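## Task

Get the black supplement bottle and the green supplement bottle into the arm3/arm4 room, both upright and away from the wall opening. The drink can has to finish upright on top of the same piece of furniture it starts on. Trays move on their own: a full tray rolls along one lane, and the empty one comes back along the other. It counts as a failure if either of the two bottles or the can touches a roller lane at any moment when no gripper holds it. Nothing may rely on a robot to stay in place at the end. Finish by opening the grippers and moving the arms away.

## Robot and tools

ROBOTS. There are four identical i2rt Big YAM arms: arm1, arm2, arm3 and arm4. arm1 and arm2 share one room, and arm3 and arm4 share the other. A wall with an opening separates the rooms, and roller lanes carry trays between them. Each arm has six revolute joints, a two-finger gripper and a wrist camera. With joints 1 and 6 at 0 and the hand level and pointing forward, that camera sits above the hand and looks toward the fingertips. The hand can reach roughly 1.0 m from the joint1 axis. The joints move at different speeds, so the hand can take a wide, curved path between two postures.

FRAME. There is one shared scene frame. Its origin is on the floor and +z points up. "hand" means the point halfway between the fingertips. The hand's z axis runs along the fingers, and the fingers open along its y axis. Each robot's foot pose is never printed.

execute_actions. The argument "actions" is a list that holds either one action object or nothing. An action maps robot names ("arm1" to "arm4") to {"joints": {...}}. Inside "joints", each key is one joint of that arm and takes one number. The numbers are absolute targets, not offsets. All listed motions start at the same moment and may finish at different times, and one action lasts 15 s at most. Keys, ranges and signs:
- joint1_rad: -2.879 to 2.879. Turns the whole arm about its foot; positive is counter-clockwise seen from above. At 0 the arm extends the way its foot faces.
- joint2_rad: 0 to 3.141 (shoulder). At 0 the upper arm lies roughly level, pointing backward; larger values raise it and then swing it forward.
- joint3_rad: 0 to 3.019 (elbow). At 0 the arm is fully folded; larger values open it.
- joint4_rad: -1.692 to 1.57. Hand pitch; positive tilts the fingers up.
- joint5_rad: -1.57 to 1.57. Sideways hand swing; positive goes to the arm's right.
- joint6_rad: -2.094 to 2.094. Hand roll; positive is clockwise seen from behind the hand.
- gripper_m: 0 to 0.093. This is the fingertip gap in metres. Each finger pad can squeeze with roughly 50 to 62 N.
The done tolerances are ±0.045, 0.14, 0.09, 0.055, 0.03 and 0.035 rad for joints 1 to 6, and ±0.003 m for the gripper. If a joint or an arm is left out, it keeps its previous target and may still be pushing toward it. A call with an unknown key or a value out of range is rejected as a whole, and nothing moves. A very small change from the current reading may produce no motion.

The optional "cameras" argument lists the cameras whose images come back: arm1_cam_wrist, arm2_cam_wrist, arm3_cam_wrist, arm4_cam_wrist, cam_arm1_arm2 and cam_arm3_arm4. The last two are fixed in the rooms. Leaving it out, passing null or passing ["all"] returns every camera, and [] returns none. Images are 672x504, and the "pictures" line gives their order. Calibration (K, distortion, T_world_to_cam) is given per camera. The real cameras may differ by a few degrees and millimetres, and wrist-camera poses get worse when joint readings are off.

wait {seconds: 0 to 10}: sends no new command, lets the scene run on, and then reports the state and images.
zoom_image {camera, region:[x0,y0,x1,y1]}: region is in pixels with the origin at the top-left and may be at most 504x504. It only works on the latest full image from that camera.
read_manual: returns only licence text.
finished_scene {scene}: pass the number of the scene being ended. This closes it for good and reports whether the task succeeded.

RESULT LINES. joint_positions gives each joint's current reading. joint_torques gives each arm joint's drive output; these readings are noisy, offset, and nonzero even in free air. joint_status says how each commanded motion ended:
- off_target: the joint stopped away from its target and may still be pushing.
- contact_stop: the joint stopped on contact, dropped its target and holds where it stopped.
- time_out: the joint ran out of time. It may keep a target near its position (at most 0.375, 0.375, 0.113, 0.225, 0.075 and 0.3 rad away for joints 1 to 6) and keep pushing. To relieve it, send it its current reading.
- not_followed, with the line "joint command not followed" and a cause: the self/inter-arm collision check withheld the arm targets. Any gripper target still runs. The arm may retry these targets with later actions.
- limit_stop_at_motor_heat: the arm stopped because it overheated. Send the target again.
on_its_own lists joints this call did not command; "held at" gives their held target, not their position. A MOTOR HOT line means a motor has reached 85 °C. At 100 °C an OVER-TEMPERATURE FAULT stops the arm and it falls. Once any result reports a stop, the rest of that reply's motion, wait and finish calls are skipped.

CAUTIONS. Two arms pressing hard against each other ends the run, and hard collisions can too. The collision check may react late and ignores fingers, gripper housings and wrist cameras. The arms do not stop on contact and can push hard, which heats the motors. Holding loads also heats them, and an arm holding a load sinks when it drops its target. Do not let objects fall, drop, be knocked off the work area or reach the floor. Never let the bottles or the can touch a roller lane without a gripper on them. Loose items may occasionally get a small push from outside. The simulation keeps running while the controller is thinking, with the last command still in force. Before finishing, open the grippers and move the arms away.

Each tool is called after "Call:" by a JSON object that holds its "method" and its "body".

## Session

I'll start by looking at the scene.

Call:
{"method": "execute_actions", "body": {"actions": []}}

Scene clock: 0.00 s.
Joint torques (N m, as the arm reports them, + toward a larger angle): no reading
arm1.joint_positions: joint1_rad=-0.019 joint2_rad=+0.545 joint3_rad=+1.650 joint4_rad=-1.421 joint5_rad=-0.185 joint6_rad=-0.022 gripper_m=+0.094
arm1.joint_status: not commanded
arm1.hand: x=-1.1614 y=-0.4583 z=+1.5125 quat_wxyz=(-0.379, +0.604, -0.540, -0.446) (m; scene frame)
arm2.joint_positions: joint1_rad=+0.560 joint2_rad=+0.387 joint3_rad=+1.530 joint4_rad=-1.139 joint5_rad=-0.220 joint6_rad=-0.711 gripper_m=+0.095
arm2.joint_status: not commanded
arm2.hand: x=-1.6804 y=+0.2213 z=+1.6011 quat_wxyz=(-0.703, +0.482, -0.522, -0.021) (m; scene frame)
arm3.joint_positions: joint1_rad=-0.498 joint2_rad=+0.561 joint3_rad=+1.377 joint4_rad=-1.318 joint5_rad=+0.257 joint6_rad=-0.114 gripper_m=+0.094
arm3.joint_status: not commanded
arm3.hand: x=+1.3160 y=-0.4417 z=+1.4794 quat_wxyz=(-0.499, +0.411, -0.752, -0.129) (m; scene frame)
arm4.joint_positions: joint1_rad=-0.443 joint2_rad=+0.586 joint3_rad=+1.673 joint4_rad=-1.250 joint5_rad=-0.260 joint6_rad=+0.641 gripper_m=+0.094
arm4.joint_status: not commanded
arm4.hand: x=+1.5866 y=+0.1524 z=+1.5753 quat_wxyz=(-0.175, -0.696, +0.304, +0.627) (m; scene frame)
pictures: arm1_cam_wrist, arm2_cam_wrist, arm3_cam_wrist, arm4_cam_wrist, cam_arm1_arm2, cam_arm3_arm4
Images, in order (width x height): arm1_cam_wrist 672x504, arm2_cam_wrist 672x504, arm3_cam_wrist 672x504, arm4_cam_wrist 672x504, cam_arm1_arm2 672x504, cam_arm3_arm4 672x504.

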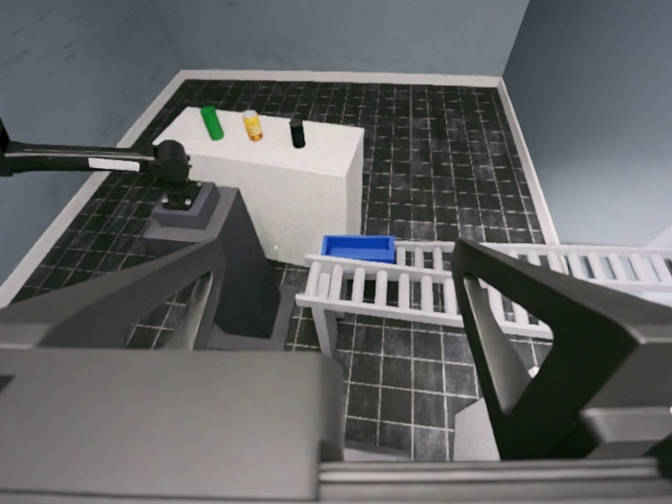

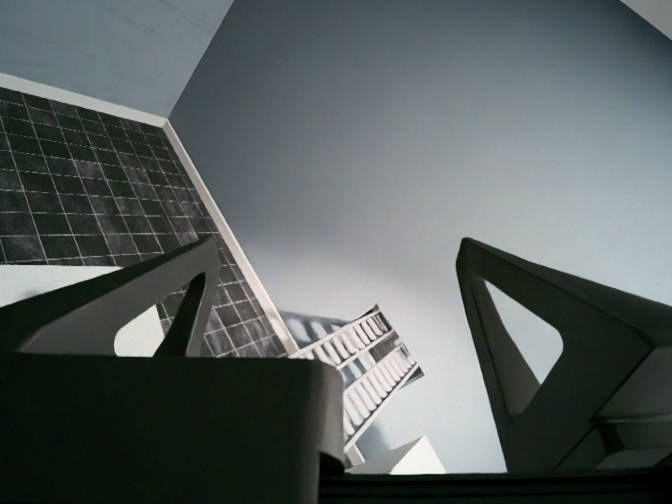

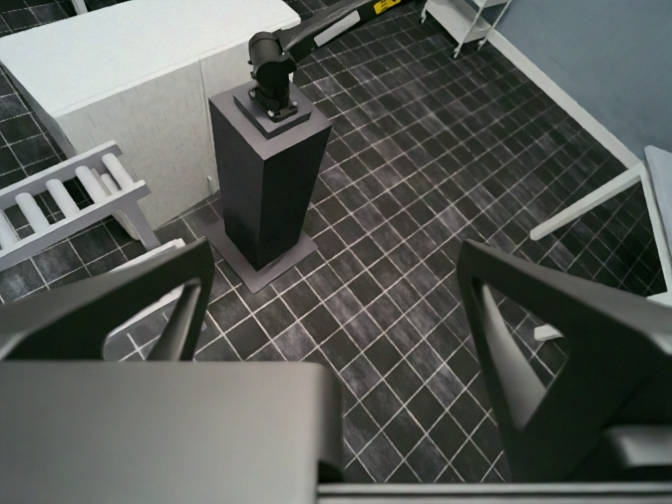

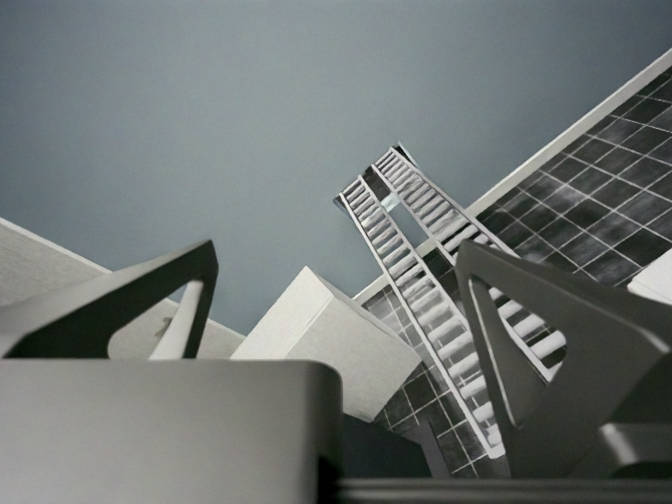

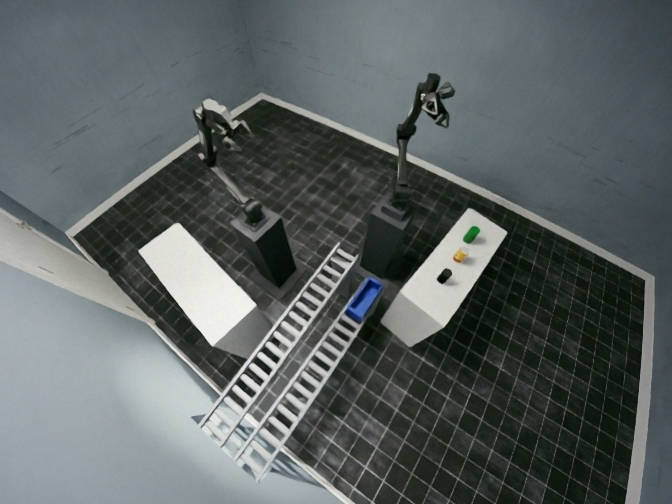

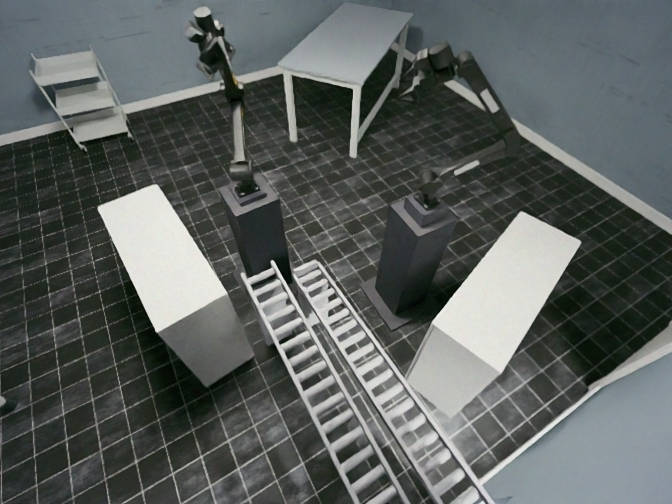

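Call:
{"method": "zoom_image", "body": {"camera": "cam_arm1_arm2", "region": [300, 190, 520, 355]}}

Call:
{"method": "zoom_image", "body": {"camera": "arm1_cam_wrist", "region": [150, 90, 450, 315]}}

Call:
{"method": "zoom_image", "body": {"camera": "arm4_cam_wrist", "region": [310, 130, 470, 250]}}

Region (300, 190, 520, 355) of cam_arm1_arm2's 672x504 image, scaled by 2.291, with more detail than that image has; it fills the top 378 rows of this view, and the rest is white.

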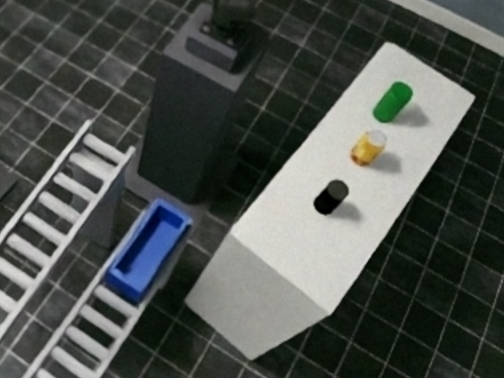

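Region (150, 90, 450, 315) of arm1_cam_wrist's 672x504 image, scaled by 1.680, with more detail than that image has; it fills the top 378 rows of this view, and the rest is white.

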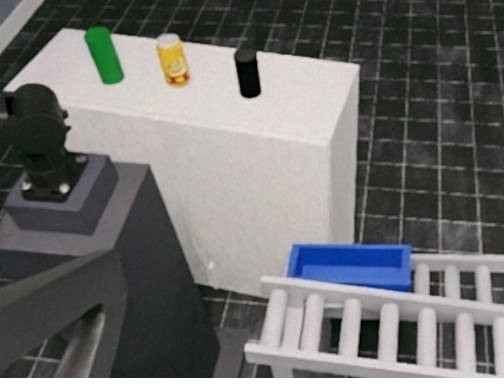

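Region (310, 130, 470, 250) of arm4_cam_wrist's 672x504 image, scaled by 3.150, with more detail than that image has; it fills the top 378 rows of this view, and the rest is white.

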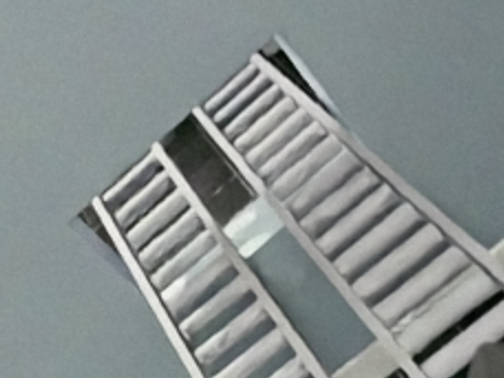

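Call:
{"method": "zoom_image", "body": {"camera": "cam_arm3_arm4", "region": [220, 230, 420, 380]}}

Call:
{"method": "zoom_image", "body": {"camera": "cam_arm1_arm2", "region": [320, 235, 400, 335]}}

Call:
{"method": "zoom_image", "body": {"camera": "cam_arm1_arm2", "region": [170, 370, 330, 500]}}

Region (220, 230, 420, 380) of cam_arm3_arm4's 672x504 image, scaled by 2.520, with more detail than that image has; it fills the top 378 rows of this view, and the rest is white.

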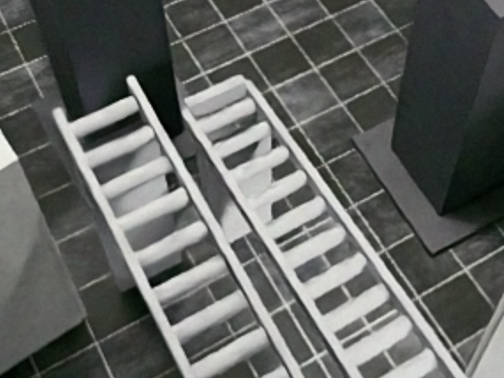

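Region (320, 235, 400, 335) of cam_arm1_arm2's 672x504 image, scaled by 5.040, with more detail than that image has; it fills the left 403 columns of this view, and the rest is white.

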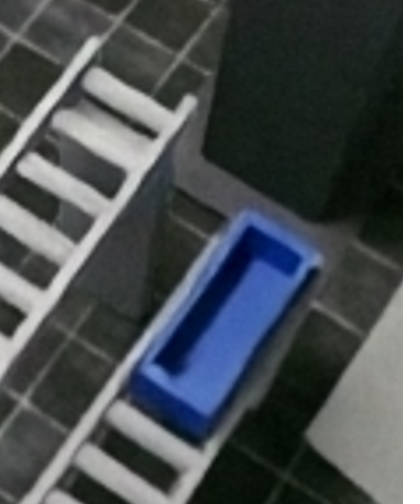

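Region (170, 370, 330, 500) of cam_arm1_arm2's 672x504 image, scaled by 3.150, with more detail than that image has; it fills the top 410 rows of this view, and the rest is white.

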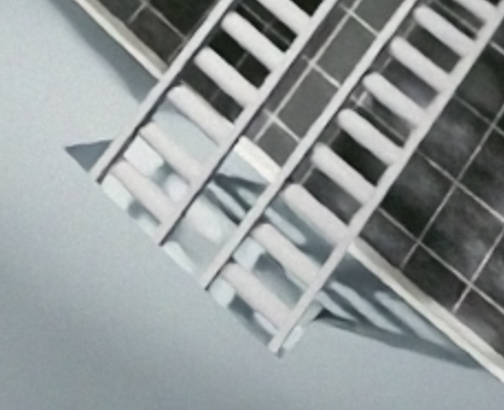

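Call:
{"method": "execute_actions", "body": {"actions": [{"arm2": {"joints": {"joint1_rad": 0.321, "joint2_rad": 2.369, "joint3_rad": 1.482, "joint4_rad": -0.684, "joint5_rad": 0.0, "joint6_rad": 0.316, "gripper_m": 0.06}}, "arm1": {"joints": {"joint1_rad": 0.352, "joint2_rad": 1.2245, "joint3_rad": 0.645, "joint4_rad": -0.467, "joint5_rad": 0.0, "joint6_rad": 0.36, "gripper_m": 0.06}}}], "cameras": ["arm1_cam_wrist", "arm2_cam_wrist", "cam_arm1_arm2"]}}

Scene clock: 122.07 s.
Joint torques (N m, as the arm reports them, + toward a larger angle): arm1=[ 0.23 -8.89  6.49  1.58  0.08  0.11] | arm2=[ -1.4  -16.91   6.85   0.21   0.19   0.16] | arm3=[-0.31  3.69 11.25  2.2   0.05 -0.04] | arm4=[ 1.68  6.04  5.93  1.76 -0.06 -0.18]
arm1.joint_positions: joint1_rad=+0.352 joint2_rad=+1.227 joint3_rad=+0.662 joint4_rad=-0.489 joint5_rad=-0.002 joint6_rad=+0.347 gripper_m=+0.060
arm1.joint_status: all done
arm1.hand: x=-1.2556 y=-0.2173 z=+0.9502 quat_wxyz=(-0.113, +0.675, -0.694, -0.223) (m; scene frame)
arm2.joint_positions: joint1_rad=+0.334 joint2_rad=+2.382 joint3_rad=+1.477 joint4_rad=-0.690 joint5_rad=-0.003 joint6_rad=+0.306 gripper_m=+0.060
arm2.joint_status: all done
arm2.hand: x=-1.2072 y=+0.3130 z=+0.7074 quat_wxyz=(+0.015, +0.012, -1.000, +0.009) (m; scene frame)
arm3.joint_positions: joint1_rad=-0.498 joint2_rad=+0.561 joint3_rad=+1.377 joint4_rad=-1.318 joint5_rad=+0.257 joint6_rad=-0.114 gripper_m=+0.094
arm3.joint_status: not commanded
arm3.hand: x=+1.3160 y=-0.4417 z=+1.4794 quat_wxyz=(-0.499, +0.411, -0.752, -0.129) (m; scene frame)
arm4.joint_positions: joint1_rad=-0.443 joint2_rad=+0.586 joint3_rad=+1.673 joint4_rad=-1.250 joint5_rad=-0.260 joint6_rad=+0.641 gripper_m=+0.094
arm4.joint_status: not commanded
arm4.hand: x=+1.5866 y=+0.1524 z=+1.5753 quat_wxyz=(-0.175, -0.696, +0.304, +0.627) (m; scene frame)
pictures: arm1_cam_wrist, arm2_cam_wrist, cam_arm1_arm2
camera_calibration (this result's frames):
arm1_cam_wrist: T_world_to_cam=[[0.985556, 0.0105033, -0.169023, 1.4058], [0.034842, -0.989299, 0.141684, -0.302602], [-0.165726, -0.145527, -0.975375, 0.81258], [0, 0, 0, 1]] pos_world=[-1.24029, -0.195877, 1.07306]
arm2_cam_wrist: T_world_to_cam=[[0.0260958, -0.999327, 0.0257947, 0.324318], [-0.788154, -0.00469505, 0.61546, -1.38089], [-0.614925, -0.0363911, -0.787746, -0.0499255], [0, 0, 0, 1]] pos_world=[-1.12752, 0.315799, 0.802191]
Images, in order (width x height): arm1_cam_wrist 672x504, arm2_cam_wrist 672x504, cam_arm1_arm2 672x504.

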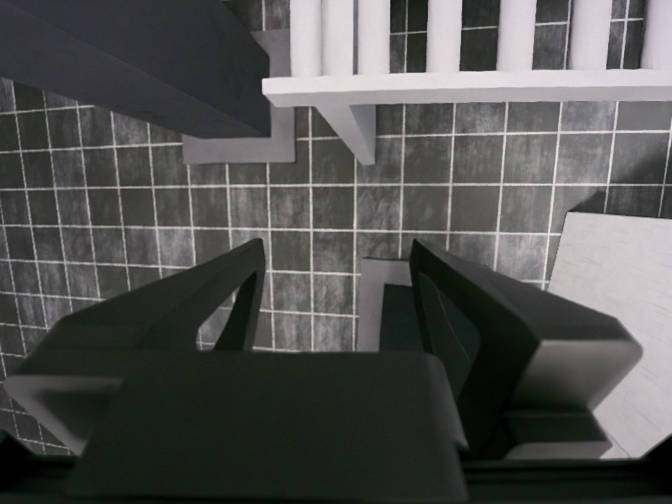

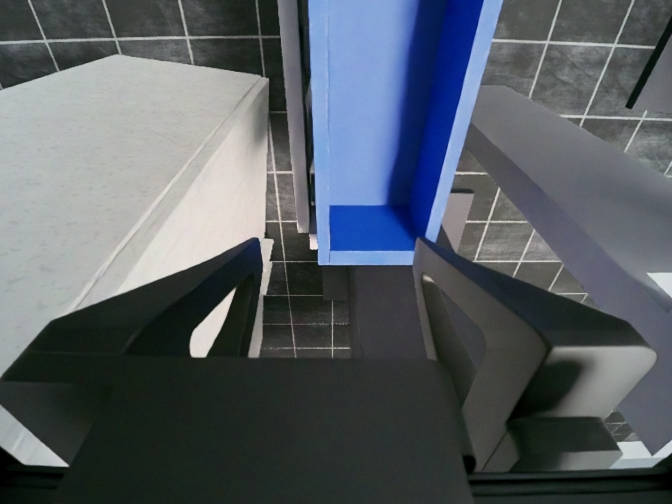

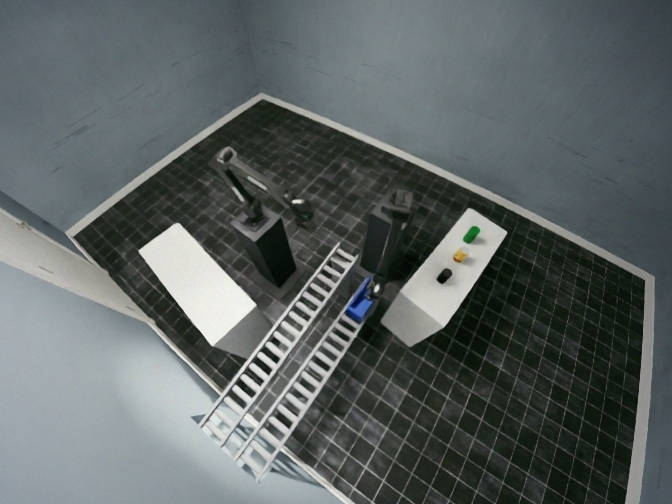

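Call:
{"method": "execute_actions", "body": {"actions": [{"arm2": {"joints": {"joint1_rad": 0.358, "joint2_rad": 2.602, "joint3_rad": 1.585, "joint4_rad": -0.53, "joint5_rad": 0.0, "joint6_rad": 0.35}}}], "cameras": ["arm2_cam_wrist"]}}

Scene clock: 167.83 s.
Joint torques (N m, as the arm reports them, + toward a larger angle): arm1=[ 0.19 -9.01  6.47  1.57  0.08  0.12] | arm2=[  1.66 -17.43   6.46   0.29   0.11   0.22] | arm3=[-0.34  3.15 11.32  2.15  0.06 -0.05] | arm4=[ 1.51  6.05  5.96  1.74 -0.07 -0.17]
arm1.joint_positions: joint1_rad=+0.352 joint2_rad=+1.227 joint3_rad=+0.662 joint4_rad=-0.489 joint5_rad=-0.002 joint6_rad=+0.347 gripper_m=+0.060
arm1.joint_status: not commanded
arm1.hand: x=-1.2556 y=-0.2173 z=+0.9502 quat_wxyz=(-0.113, +0.675, -0.694, -0.223) (m; scene frame)
arm2.joint_positions: joint1_rad=+0.343 joint2_rad=+2.616 joint3_rad=+1.577 joint4_rad=-0.538 joint5_rad=-0.003 joint6_rad=+0.340 gripper_m=+0.060
arm2.joint_status: all done
arm2.hand: x=-1.2076 y=+0.3173 z=+0.5981 quat_wxyz=(+0.007, -0.001, -1.000, +0.006) (m; scene frame)
arm3.joint_positions: joint1_rad=-0.498 joint2_rad=+0.561 joint3_rad=+1.377 joint4_rad=-1.318 joint5_rad=+0.257 joint6_rad=-0.114 gripper_m=+0.094
arm3.joint_status: not commanded
arm3.hand: x=+1.3160 y=-0.4417 z=+1.4794 quat_wxyz=(-0.499, +0.411, -0.752, -0.129) (m; scene frame)
arm4.joint_positions: joint1_rad=-0.443 joint2_rad=+0.586 joint3_rad=+1.673 joint4_rad=-1.250 joint5_rad=-0.260 joint6_rad=+0.641 gripper_m=+0.094
arm4.joint_status: not commanded
arm4.hand: x=+1.5866 y=+0.1524 z=+1.5753 quat_wxyz=(-0.175, -0.696, +0.304, +0.627) (m; scene frame)
pictures: arm2_cam_wrist
camera_calibration (this result's frames):
arm2_cam_wrist: T_world_to_cam=[[0.000331438, -0.999772, 0.0213333, 0.30307], [-0.798463, 0.012579, 0.601913, -1.32379], [-0.602044, -0.0172334, -0.798277, -0.120426], [0, 0, 0, 1]] pos_world=[-1.1296, 0.317578, 0.694204]
Images, in order (width x height): arm2_cam_wrist 672x504.

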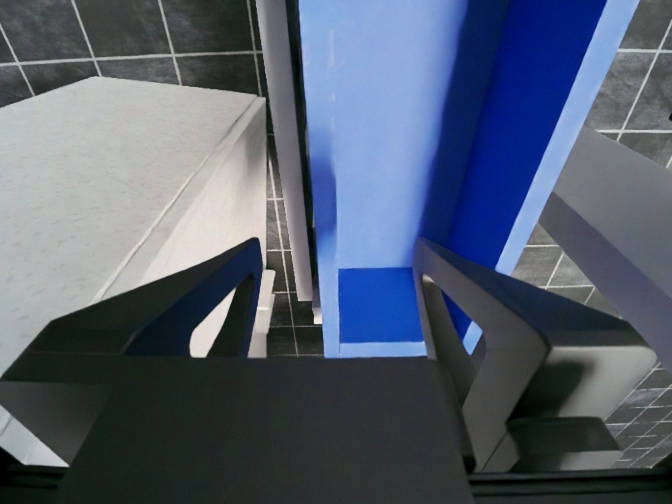

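Call:
{"method": "execute_actions", "body": {"actions": [{"arm2": {"joints": {"joint1_rad": 0.366, "joint2_rad": 2.795, "joint3_rad": 1.728, "joint4_rad": -0.476}}}], "cameras": ["arm2_cam_wrist"]}}

Call:
{"method": "execute_actions", "body": {"actions": [{"arm2": {"joints": {"gripper_m": 0.0}}}], "cameras": ["arm2_cam_wrist", "cam_arm1_arm2"]}}

Scene clock: 183.73 s.
Joint torques (N m, as the arm reports them, + toward a larger angle): arm1=[ 0.18 -9.02  6.45  1.57  0.07  0.12] | arm2=[  0.32 -18.05   6.34   0.02   0.13   0.22] | arm3=[-0.1   3.26 11.26  2.16  0.06 -0.04] | arm4=[ 1.67  6.14  5.96  1.75 -0.05 -0.16]
arm1.joint_positions: joint1_rad=+0.352 joint2_rad=+1.227 joint3_rad=+0.662 joint4_rad=-0.489 joint5_rad=-0.002 joint6_rad=+0.347 gripper_m=+0.060
arm1.joint_status: not commanded
arm1.hand: x=-1.2556 y=-0.2173 z=+0.9502 quat_wxyz=(-0.113, +0.675, -0.694, -0.223) (m; scene frame)
arm2.joint_positions: joint1_rad=+0.351 joint2_rad=+2.807 joint3_rad=+1.714 joint4_rad=-0.479 joint5_rad=-0.003 joint6_rad=+0.340 gripper_m=+0.060
arm2.joint_status: all done
arm2.hand: x=-1.2086 y=+0.3208 z=+0.5167 quat_wxyz=(+0.005, +0.003, -1.000, +0.005) (m; scene frame)
arm3.joint_positions: joint1_rad=-0.498 joint2_rad=+0.561 joint3_rad=+1.377 joint4_rad=-1.318 joint5_rad=+0.257 joint6_rad=-0.114 gripper_m=+0.094
arm3.joint_status: not commanded
arm3.hand: x=+1.3160 y=-0.4417 z=+1.4794 quat_wxyz=(-0.499, +0.411, -0.752, -0.129) (m; scene frame)
arm4.joint_positions: joint1_rad=-0.443 joint2_rad=+0.586 joint3_rad=+1.673 joint4_rad=-1.250 joint5_rad=-0.260 joint6_rad=+0.641 gripper_m=+0.094
arm4.joint_status: not commanded
arm4.hand: x=+1.5866 y=+0.1524 z=+1.5753 quat_wxyz=(-0.175, -0.696, +0.304, +0.627) (m; scene frame)
pictures: arm2_cam_wrist
camera_calibration (this result's frames):
arm2_cam_wrist: T_world_to_cam=[[0.00791861, -0.999771, 0.0198847, 0.318231], [-0.800847, 0.0055675, 0.598843, -1.27468], [-0.598816, -0.0206666, -0.80062, -0.179678], [0, 0, 0, 1]] pos_world=[-1.13093, 0.321541, 0.613148]
Images, in order (width x height): arm2_cam_wrist 672x504.

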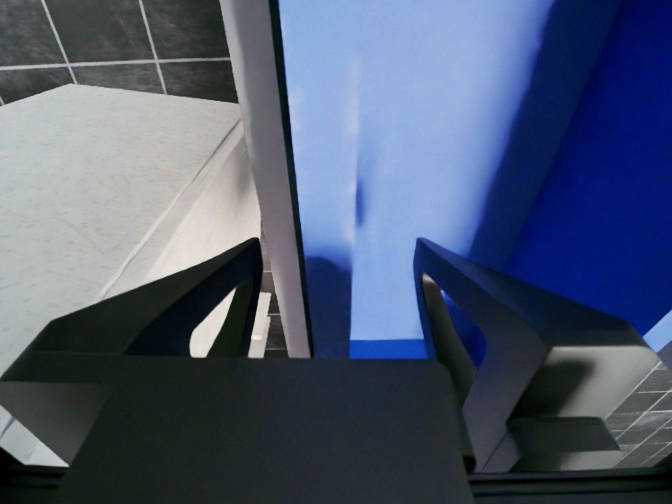

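Scene clock: 184.37 s.
Joint torques (N m, as the arm reports them, + toward a larger angle): arm1=[ 0.27 -8.98  6.45  1.56  0.08  0.11] | arm2=[  0.78 -17.58   6.45   0.07   0.06   0.14] | arm3=[-0.5   3.75 11.21  2.06  0.06  0.  ] | arm4=[ 1.67  6.1   5.95  1.75 -0.06 -0.19]
arm1.joint_positions: joint1_rad=+0.352 joint2_rad=+1.227 joint3_rad=+0.662 joint4_rad=-0.489 joint5_rad=-0.002 joint6_rad=+0.347 gripper_m=+0.060
arm1.joint_status: not commanded
arm1.hand: x=-1.2556 y=-0.2173 z=+0.9502 quat_wxyz=(-0.113, +0.675, -0.694, -0.223) (m; scene frame)
arm2.joint_positions: joint1_rad=+0.351 joint2_rad=+2.807 joint3_rad=+1.714 joint4_rad=-0.478 joint5_rad=-0.002 joint6_rad=+0.340 gripper_m=+0.011
arm2.joint_status: gripper_m off_target (ended at +0.011, target +0.000)
arm2.hand: x=-1.2084 y=+0.3210 z=+0.5167 quat_wxyz=(+0.004, +0.004, -1.000, +0.006) (m; scene frame)
arm3.joint_positions: joint1_rad=-0.498 joint2_rad=+0.561 joint3_rad=+1.377 joint4_rad=-1.318 joint5_rad=+0.257 joint6_rad=-0.114 gripper_m=+0.094
arm3.joint_status: not commanded
arm3.hand: x=+1.3160 y=-0.4417 z=+1.4794 quat_wxyz=(-0.499, +0.411, -0.752, -0.129) (m; scene frame)
arm4.joint_positions: joint1_rad=-0.443 joint2_rad=+0.586 joint3_rad=+1.673 joint4_rad=-1.250 joint5_rad=-0.260 joint6_rad=+0.641 gripper_m=+0.094
arm4.joint_status: not commanded
arm4.hand: x=+1.5866 y=+0.1524 z=+1.5753 quat_wxyz=(-0.175, -0.696, +0.304, +0.627) (m; scene frame)
pictures: arm2_cam_wrist, cam_arm1_arm2
camera_calibration (this result's frames):
arm2_cam_wrist: T_world_to_cam=[[0.00905641, -0.999755, 0.0202148, 0.319607], [-0.801644, 0.0048252, 0.597782, -1.27466], [-0.597733, -0.0216188, -0.801404, -0.177517], [0, 0, 0, 1]] pos_world=[-1.13083, 0.321842, 0.613246]
Images, in order (width x height): arm2_cam_wrist 672x504, cam_arm1_arm2 672x504.

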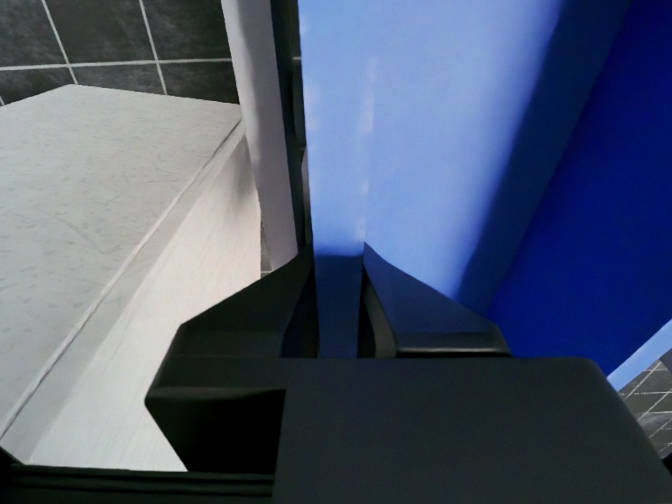

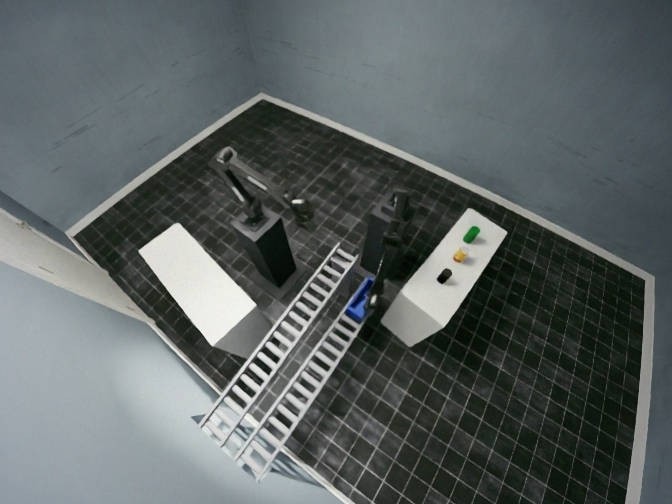

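Call:
{"method": "execute_actions", "body": {"actions": [{"arm2": {"joints": {"joint2_rad": 2.075, "joint3_rad": 1.468, "joint4_rad": -0.95}}}], "cameras": ["arm2_cam_wrist", "cam_arm1_arm2"]}}

Scene clock: 216.50 s.
Joint torques (N m, as the arm reports them, + toward a larger angle): arm1=[ 0.26 -9.    6.46  1.55  0.08  0.12] | arm2=[  1.35 -16.1    9.36  -0.05   0.01   0.15] | arm3=[-0.3   3.4  11.18  2.16  0.06 -0.02] | arm4=[ 1.66  6.23  5.9   1.76 -0.05 -0.17]
arm1.joint_positions: joint1_rad=+0.352 joint2_rad=+1.227 joint3_rad=+0.662 joint4_rad=-0.489 joint5_rad=-0.002 joint6_rad=+0.347 gripper_m=+0.060
arm1.joint_status: not commanded
arm1.hand: x=-1.2556 y=-0.2173 z=+0.9502 quat_wxyz=(-0.113, +0.675, -0.694, -0.223) (m; scene frame)
arm2.joint_positions: joint1_rad=+0.352 joint2_rad=+2.089 joint3_rad=+1.458 joint4_rad=-0.941 joint5_rad=-0.001 joint6_rad=+0.341 gripper_m=+0.011
arm2.joint_status: all done
arm2.hand: x=-1.2063 y=+0.3256 z=+0.8658 quat_wxyz=(+0.004, +0.003, -1.000, +0.006) (m; scene frame)
arm3.joint_positions: joint1_rad=-0.498 joint2_rad=+0.561 joint3_rad=+1.377 joint4_rad=-1.318 joint5_rad=+0.257 joint6_rad=-0.114 gripper_m=+0.094
arm3.joint_status: not commanded
arm3.hand: x=+1.3160 y=-0.4417 z=+1.4794 quat_wxyz=(-0.499, +0.411, -0.752, -0.129) (m; scene frame)
arm4.joint_positions: joint1_rad=-0.443 joint2_rad=+0.586 joint3_rad=+1.673 joint4_rad=-1.250 joint5_rad=-0.260 joint6_rad=+0.641 gripper_m=+0.094
arm4.joint_status: not commanded
arm4.hand: x=+1.5866 y=+0.1524 z=+1.5753 quat_wxyz=(-0.175, -0.696, +0.304, +0.627) (m; scene frame)
pictures: arm2_cam_wrist, cam_arm1_arm2
camera_calibration (this result's frames):
arm2_cam_wrist: T_world_to_cam=[[0.0086807, -0.999748, 0.0207057, 0.316273], [-0.801508, 0.00542487, 0.59796, -1.48195], [-0.597922, -0.0217865, -0.801258, 0.103299], [0, 0, 0, 1]] pos_world=[-1.12877, 0.326483, 0.962367]
Images, in order (width x height): arm2_cam_wrist 672x504, cam_arm1_arm2 672x504.

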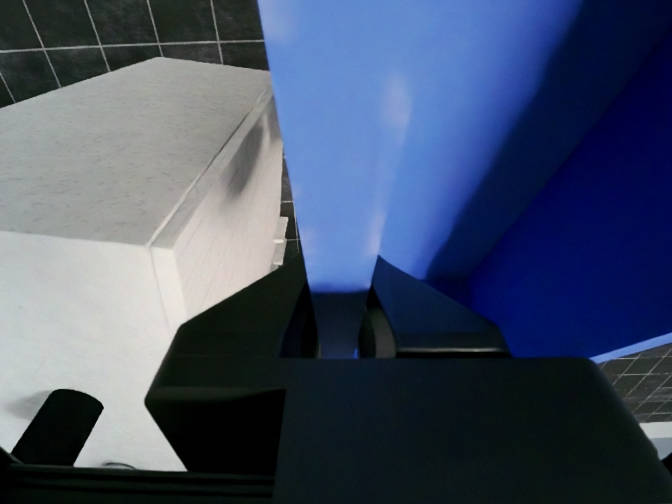

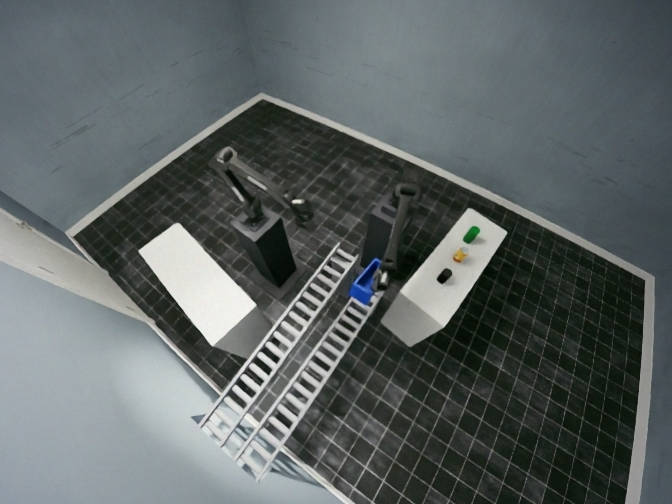

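Call:
{"method": "zoom_image", "body": {"camera": "cam_arm1_arm2", "region": [310, 220, 430, 320]}}

Region (310, 220, 430, 320) of cam_arm1_arm2's 672x504 image, scaled by 4.200, with more detail than that image has.

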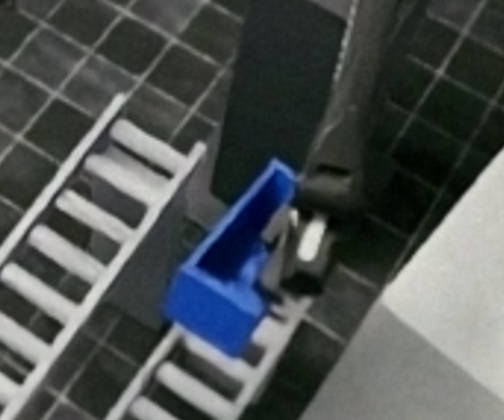

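Call:
{"method": "execute_actions", "body": {"actions": [{"arm2": {"joints": {"joint1_rad": -0.131, "joint2_rad": 2.29, "joint3_rad": 1.835, "joint4_rad": -1.525, "joint5_rad": 0.052, "joint6_rad": -0.121}}, "arm1": {"joints": {"joint1_rad": 0.12, "joint2_rad": 0.684, "joint3_rad": 0.167, "joint4_rad": 0.017, "joint6_rad": 0.0}}}], "cameras": ["arm1_cam_wrist", "arm2_cam_wrist", "cam_arm1_arm2"]}}

Scene clock: 257.90 s.
Joint torques (N m, as the arm reports them, + toward a larger angle): arm1=[ 0.37 -1.91  7.39  2.27 -0.03 -0.09] | arm2=[ -1.2  -18.68  12.46  -1.42   0.1    0.03] | arm3=[-0.63  3.29 11.21  2.14  0.06 -0.04] | arm4=[ 1.61  6.06  5.94  1.78 -0.06 -0.17]
arm1.joint_positions: joint1_rad=+0.121 joint2_rad=+0.687 joint3_rad=+0.181 joint4_rad=-0.009 joint5_rad=+0.000 joint6_rad=+0.013 gripper_m=+0.060
arm1.joint_status: all done
arm1.hand: x=-1.1578 y=-0.2799 z=+0.9777 quat_wxyz=(-0.340, +0.636, -0.587, -0.367) (m; scene frame)
arm2.joint_positions: joint1_rad=-0.124 joint2_rad=+2.313 joint3_rad=+1.791 joint4_rad=-1.506 joint5_rad=+0.049 joint6_rad=-0.117 gripper_m=+0.011
arm2.joint_status: all done
arm2.hand: x=-1.2039 y=+0.0502 z=+0.8677 quat_wxyz=(+0.232, -0.001, -0.973, +0.002) (m; scene frame)
arm3.joint_positions: joint1_rad=-0.498 joint2_rad=+0.561 joint3_rad=+1.377 joint4_rad=-1.318 joint5_rad=+0.257 joint6_rad=-0.114 gripper_m=+0.094
arm3.joint_status: not commanded
arm3.hand: x=+1.3160 y=-0.4417 z=+1.4794 quat_wxyz=(-0.499, +0.411, -0.752, -0.129) (m; scene frame)
arm4.joint_positions: joint1_rad=-0.443 joint2_rad=+0.586 joint3_rad=+1.673 joint4_rad=-1.250 joint5_rad=-0.260 joint6_rad=+0.641 gripper_m=+0.094
arm4.joint_status: not commanded
arm4.hand: x=+1.5866 y=+0.1524 z=+1.5753 quat_wxyz=(-0.175, -0.696, +0.304, +0.627) (m; scene frame)
pictures: arm1_cam_wrist, arm2_cam_wrist, cam_arm1_arm2
camera_calibration (this result's frames):
arm1_cam_wrist: T_world_to_cam=[[0.996354, 0.0846924, -0.0103382, 1.19281], [0.0730399, -0.909282, -0.40972, 0.233945], [-0.0441005, 0.407471, -0.912153, 1.08029], [0, 0, 0, 1]] pos_world=[-1.1579, -0.328485, 1.09357]
arm2_cam_wrist: T_world_to_cam=[[0.00388494, -0.999915, 0.0124236, 0.0423393], [-0.45397, 0.0093062, 0.890968, -1.31562], [-0.891009, -0.00910131, -0.453895, -0.554694], [0, 0, 0, 1]] pos_world=[-1.09165, 0.0495307, 0.919874]
Images, in order (width x height): arm1_cam_wrist 672x504, arm2_cam_wrist 672x504, cam_arm1_arm2 672x504.

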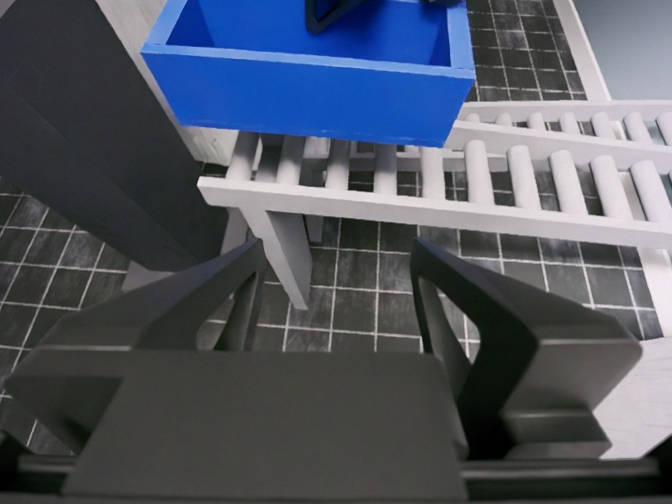

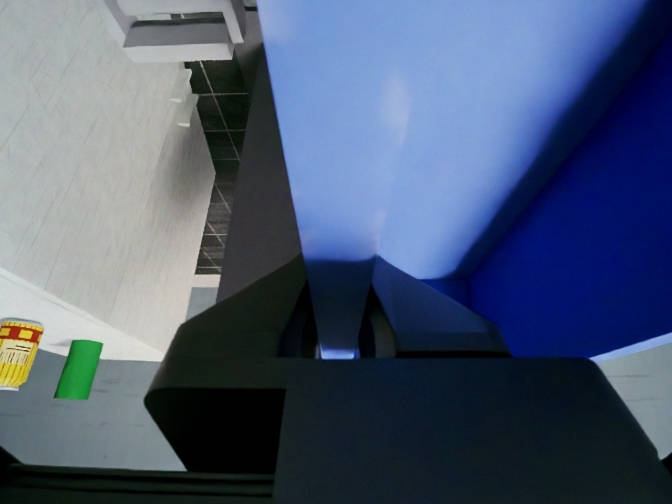

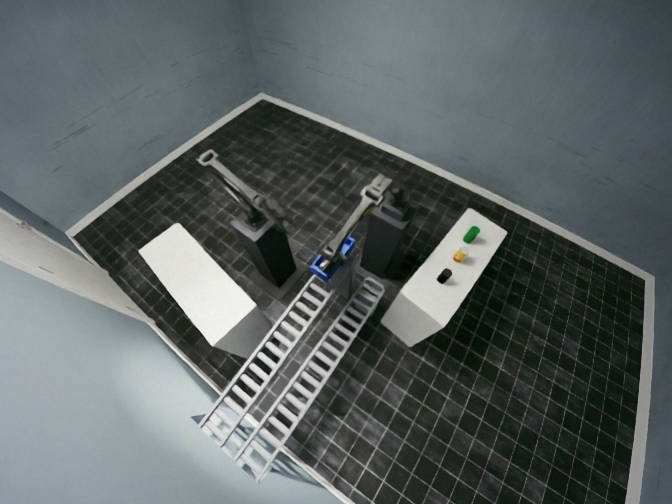

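Call:
{"method": "zoom_image", "body": {"camera": "arm1_cam_wrist", "region": [170, 90, 560, 250]}}

Region (170, 90, 560, 250) of arm1_cam_wrist's 672x504 image, scaled by 1.292, with more detail than that image has; it fills the top 207 rows of this view, and the rest is white.

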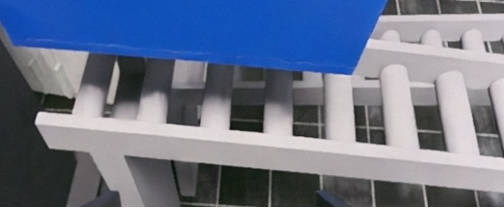

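Call:
{"method": "zoom_image", "body": {"camera": "arm1_cam_wrist", "region": [420, 95, 580, 245]}}

Region (420, 95, 580, 245) of arm1_cam_wrist's 672x504 image, scaled by 3.150, with more detail than that image has; it fills the top 472 rows of this view, and the rest is white.

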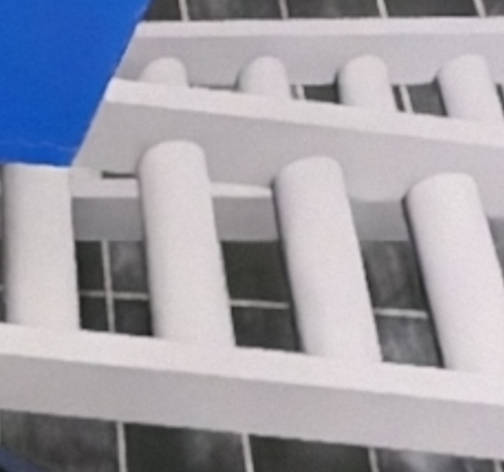

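Call:
{"method": "execute_actions", "body": {"actions": [{"arm2": {"joints": {"joint2_rad": 2.462, "joint3_rad": 1.893, "joint4_rad": -1.41}}}], "cameras": ["arm1_cam_wrist", "arm2_cam_wrist"]}}

Scene clock: 308.30 s.
Joint torques (N m, as the arm reports them, + toward a larger angle): arm1=[ 0.23 -1.99  7.41  2.24 -0.03 -0.09] | arm2=[ -1.31 -20.23  10.36  -0.71   0.12   0.03] | arm3=[-0.55  3.46 11.19  2.16  0.05 -0.02] | arm4=[ 1.63  6.21  5.93  1.68 -0.06 -0.18]
arm1.joint_positions: joint1_rad=+0.121 joint2_rad=+0.687 joint3_rad=+0.181 joint4_rad=-0.009 joint5_rad=+0.000 joint6_rad=+0.013 gripper_m=+0.060
arm1.joint_status: not commanded
arm1.hand: x=-1.1578 y=-0.2799 z=+0.9777 quat_wxyz=(-0.340, +0.636, -0.587, -0.367) (m; scene frame)
arm2.joint_positions: joint1_rad=-0.124 joint2_rad=+2.494 joint3_rad=+1.865 joint4_rad=-1.412 joint5_rad=+0.049 joint6_rad=-0.117 gripper_m=+0.011
arm2.joint_status: all done
arm2.hand: x=-1.1927 y=+0.0475 z=+0.7756 quat_wxyz=(+0.238, -0.001, -0.971, +0.001) (m; scene frame)
arm3.joint_positions: joint1_rad=-0.498 joint2_rad=+0.561 joint3_rad=+1.377 joint4_rad=-1.318 joint5_rad=+0.257 joint6_rad=-0.114 gripper_m=+0.094
arm3.joint_status: not commanded
arm3.hand: x=+1.3160 y=-0.4417 z=+1.4794 quat_wxyz=(-0.499, +0.411, -0.752, -0.129) (m; scene frame)
arm4.joint_positions: joint1_rad=-0.443 joint2_rad=+0.586 joint3_rad=+1.673 joint4_rad=-1.250 joint5_rad=-0.260 joint6_rad=+0.641 gripper_m=+0.094
arm4.joint_status: not commanded
arm4.hand: x=+1.5866 y=+0.1524 z=+1.5753 quat_wxyz=(-0.175, -0.696, +0.304, +0.627) (m; scene frame)
pictures: arm1_cam_wrist, arm2_cam_wrist
camera_calibration (this result's frames):
arm1_cam_wrist: T_world_to_cam=[[0.996341, 0.0848823, -0.0100076, 1.19252], [0.073348, -0.909258, -0.40972, 0.234309], [-0.0438775, 0.407486, -0.912157, 1.08055], [0, 0, 0, 1]] pos_world=[-1.15793, -0.328488, 1.09357]
arm2_cam_wrist: T_world_to_cam=[[0.00453624, -0.999936, 0.0103643, 0.0431276], [-0.442474, 0.00728751, 0.896752, -1.21917], [-0.89677, -0.00865382, -0.442413, -0.602335], [0, 0, 0, 1]] pos_world=[-1.0798, 0.0467971, 0.826368]
Images, in order (width x height): arm1_cam_wrist 672x504, arm2_cam_wrist 672x504.

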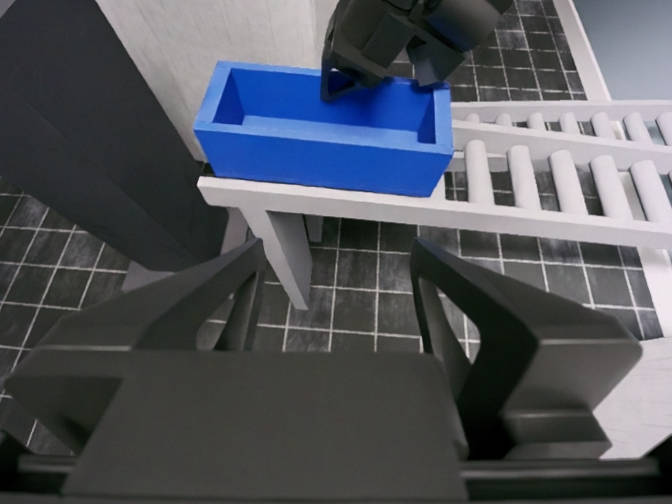

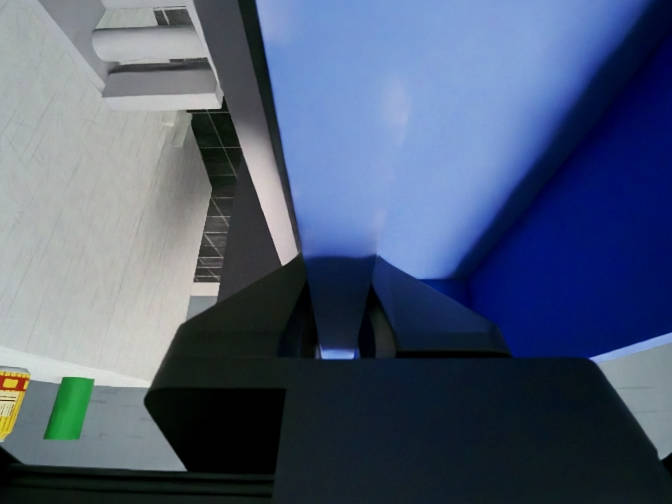

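Call:
{"method": "execute_actions", "body": {"actions": [{"arm2": {"joints": {"joint1_rad": -0.085, "joint5_rad": 0.04, "joint6_rad": -0.082}}}], "cameras": ["arm1_cam_wrist", "arm2_cam_wrist"]}}

Scene clock: 323.63 s.
Joint torques (N m, as the arm reports them, + toward a larger angle): arm1=[ 0.27 -1.98  7.44  2.24 -0.03 -0.09] | arm2=[ -0.01 -20.17  10.2   -0.62   0.05   0.24] | arm3=[-0.27  3.42 11.29  2.07  0.05 -0.01] | arm4=[ 1.61  6.14  5.9   1.76 -0.06 -0.18]
arm1.joint_positions: joint1_rad=+0.121 joint2_rad=+0.687 joint3_rad=+0.181 joint4_rad=-0.009 joint5_rad=+0.000 joint6_rad=+0.013 gripper_m=+0.060
arm1.joint_status: not commanded
arm1.hand: x=-1.1578 y=-0.2799 z=+0.9777 quat_wxyz=(-0.340, +0.636, -0.587, -0.367) (m; scene frame)
arm2.joint_positions: joint1_rad=-0.094 joint2_rad=+2.494 joint3_rad=+1.865 joint4_rad=-1.412 joint5_rad=+0.039 joint6_rad=-0.098 gripper_m=+0.011
arm2.joint_status: all done
arm2.hand: x=-1.1904 y=+0.0662 z=+0.7753 quat_wxyz=(+0.237, +0.003, -0.971, +0.002) (m; scene frame)
arm3.joint_positions: joint1_rad=-0.498 joint2_rad=+0.561 joint3_rad=+1.377 joint4_rad=-1.318 joint5_rad=+0.257 joint6_rad=-0.114 gripper_m=+0.094
arm3.joint_status: not commanded
arm3.hand: x=+1.3160 y=-0.4417 z=+1.4794 quat_wxyz=(-0.499, +0.411, -0.752, -0.129) (m; scene frame)
arm4.joint_positions: joint1_rad=-0.443 joint2_rad=+0.586 joint3_rad=+1.673 joint4_rad=-1.250 joint5_rad=-0.260 joint6_rad=+0.641 gripper_m=+0.094
arm4.joint_status: not commanded
arm4.hand: x=+1.5866 y=+0.1524 z=+1.5753 quat_wxyz=(-0.175, -0.696, +0.304, +0.627) (m; scene frame)
pictures: arm1_cam_wrist, arm2_cam_wrist
camera_calibration (this result's frames):
arm1_cam_wrist: T_world_to_cam=[[0.996341, 0.0848823, -0.0100076, 1.19252], [0.073348, -0.909258, -0.40972, 0.234309], [-0.0438775, 0.407486, -0.912157, 1.08055], [0, 0, 0, 1]] pos_world=[-1.15793, -0.328488, 1.09357]
arm2_cam_wrist: T_world_to_cam=[[0.0132356, -0.999859, 0.0103826, 0.0721685], [-0.443193, 0.00344171, 0.89642, -1.21833], [-0.896329, -0.0164661, -0.443084, -0.598659], [0, 0, 0, 1]] pos_world=[-1.07751, 0.0664939, 0.826132]
Images, in order (width x height): arm1_cam_wrist 672x504, arm2_cam_wrist 672x504.

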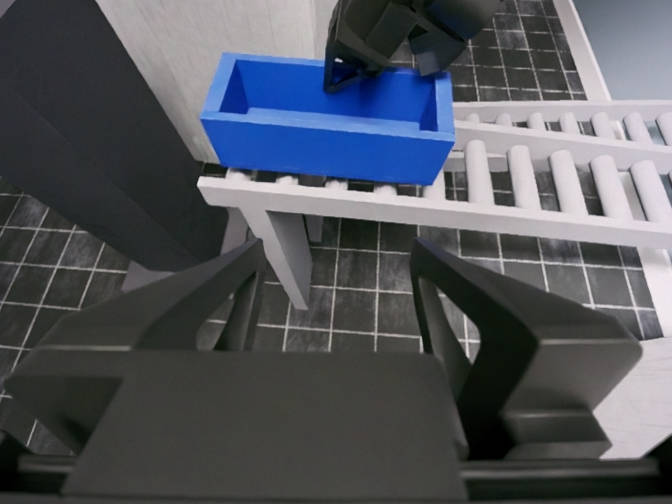

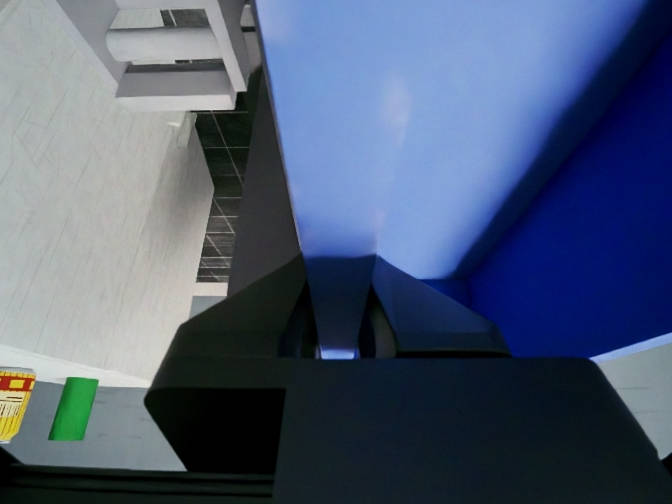

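Call:
{"method": "execute_actions", "body": {"actions": [{"arm2": {"joints": {"joint1_rad": -0.123}}, "arm1": {"joints": {"joint1_rad": 0.39, "joint2_rad": 1.4, "joint3_rad": 0.72, "joint4_rad": -0.35, "joint6_rad": 0.42}}}], "cameras": ["arm1_cam_wrist", "arm2_cam_wrist"]}}

Scene clock: 373.00 s.
Joint torques (N m, as the arm reports them, + toward a larger angle): arm1=[  0.39 -10.35   9.5    0.21   0.01   0.12] | arm2=[ -1.53 -20.51  10.27  -0.86   0.08   0.27] | arm3=[-0.22  3.05 11.2   2.18  0.05 -0.03] | arm4=[ 1.66  6.15  5.94  1.72 -0.06 -0.19]
arm1.joint_positions: joint1_rad=+0.388 joint2_rad=+1.397 joint3_rad=+0.681 joint4_rad=-0.334 joint5_rad=+0.000 joint6_rad=+0.407 gripper_m=+0.060
arm1.joint_status: all done
arm1.hand: x=-1.2793 y=-0.1926 z=+0.9094 quat_wxyz=(-0.104, +0.666, -0.702, -0.230) (m; scene frame)
arm2.joint_positions: joint1_rad=-0.110 joint2_rad=+2.494 joint3_rad=+1.865 joint4_rad=-1.412 joint5_rad=+0.039 joint6_rad=-0.098 gripper_m=+0.011
arm2.joint_status: all done
arm2.hand: x=-1.1915 y=+0.0569 z=+0.7754 quat_wxyz=(+0.237, -0.005, -0.971, +0.000) (m; scene frame)
arm3.joint_positions: joint1_rad=-0.498 joint2_rad=+0.561 joint3_rad=+1.377 joint4_rad=-1.318 joint5_rad=+0.257 joint6_rad=-0.114 gripper_m=+0.094
arm3.joint_status: not commanded
arm3.hand: x=+1.3160 y=-0.4417 z=+1.4794 quat_wxyz=(-0.499, +0.411, -0.752, -0.129) (m; scene frame)
arm4.joint_positions: joint1_rad=-0.443 joint2_rad=+0.586 joint3_rad=+1.673 joint4_rad=-1.250 joint5_rad=-0.260 joint6_rad=+0.641 gripper_m=+0.094
arm4.joint_status: not commanded
arm4.hand: x=+1.5866 y=+0.1524 z=+1.5753 quat_wxyz=(-0.175, -0.696, +0.304, +0.627) (m; scene frame)
pictures: arm1_cam_wrist, arm2_cam_wrist
camera_calibration (this result's frames):
arm1_cam_wrist: T_world_to_cam=[[0.980525, -0.0075123, -0.196248, 1.43684], [0.0216271, -0.98906, 0.145917, -0.292221], [-0.195198, -0.14732, -0.969636, 0.729102], [0, 0, 0, 1]] pos_world=[-1.26022, -0.170819, 1.03158]
arm2_cam_wrist: T_world_to_cam=[[-0.00388691, -0.999935, 0.0106807, 0.0421852], [-0.443257, 0.011297, 0.896323, -1.21936], [-0.896386, -0.00125038, -0.443272, -0.600548], [0, 0, 0, 1]] pos_world=[-1.07865, 0.0552067, 0.826282]
Images, in order (width x height): arm1_cam_wrist 672x504, arm2_cam_wrist 672x504.

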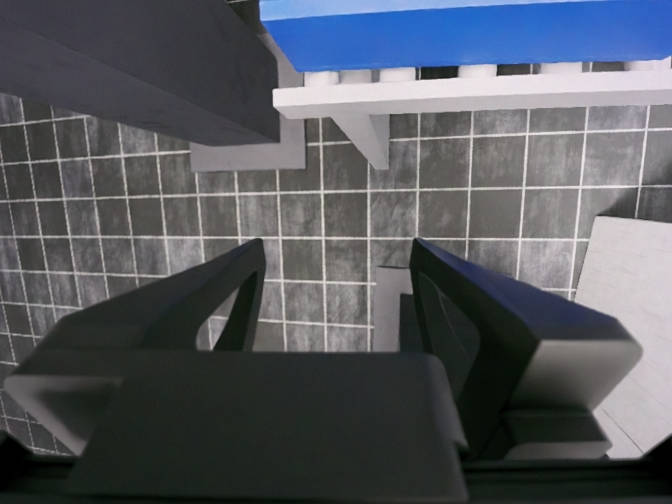

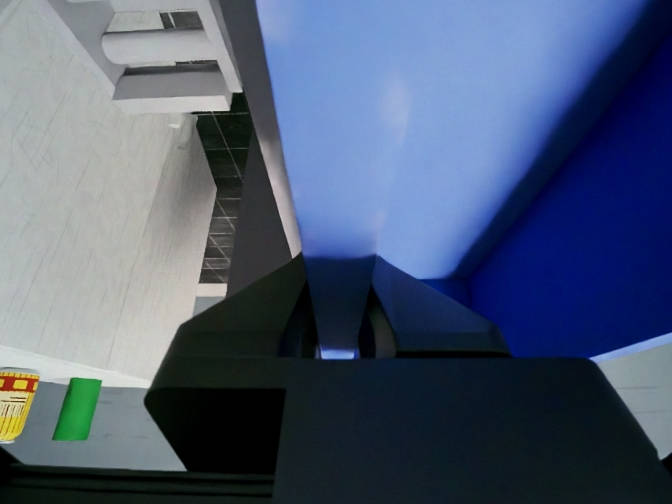

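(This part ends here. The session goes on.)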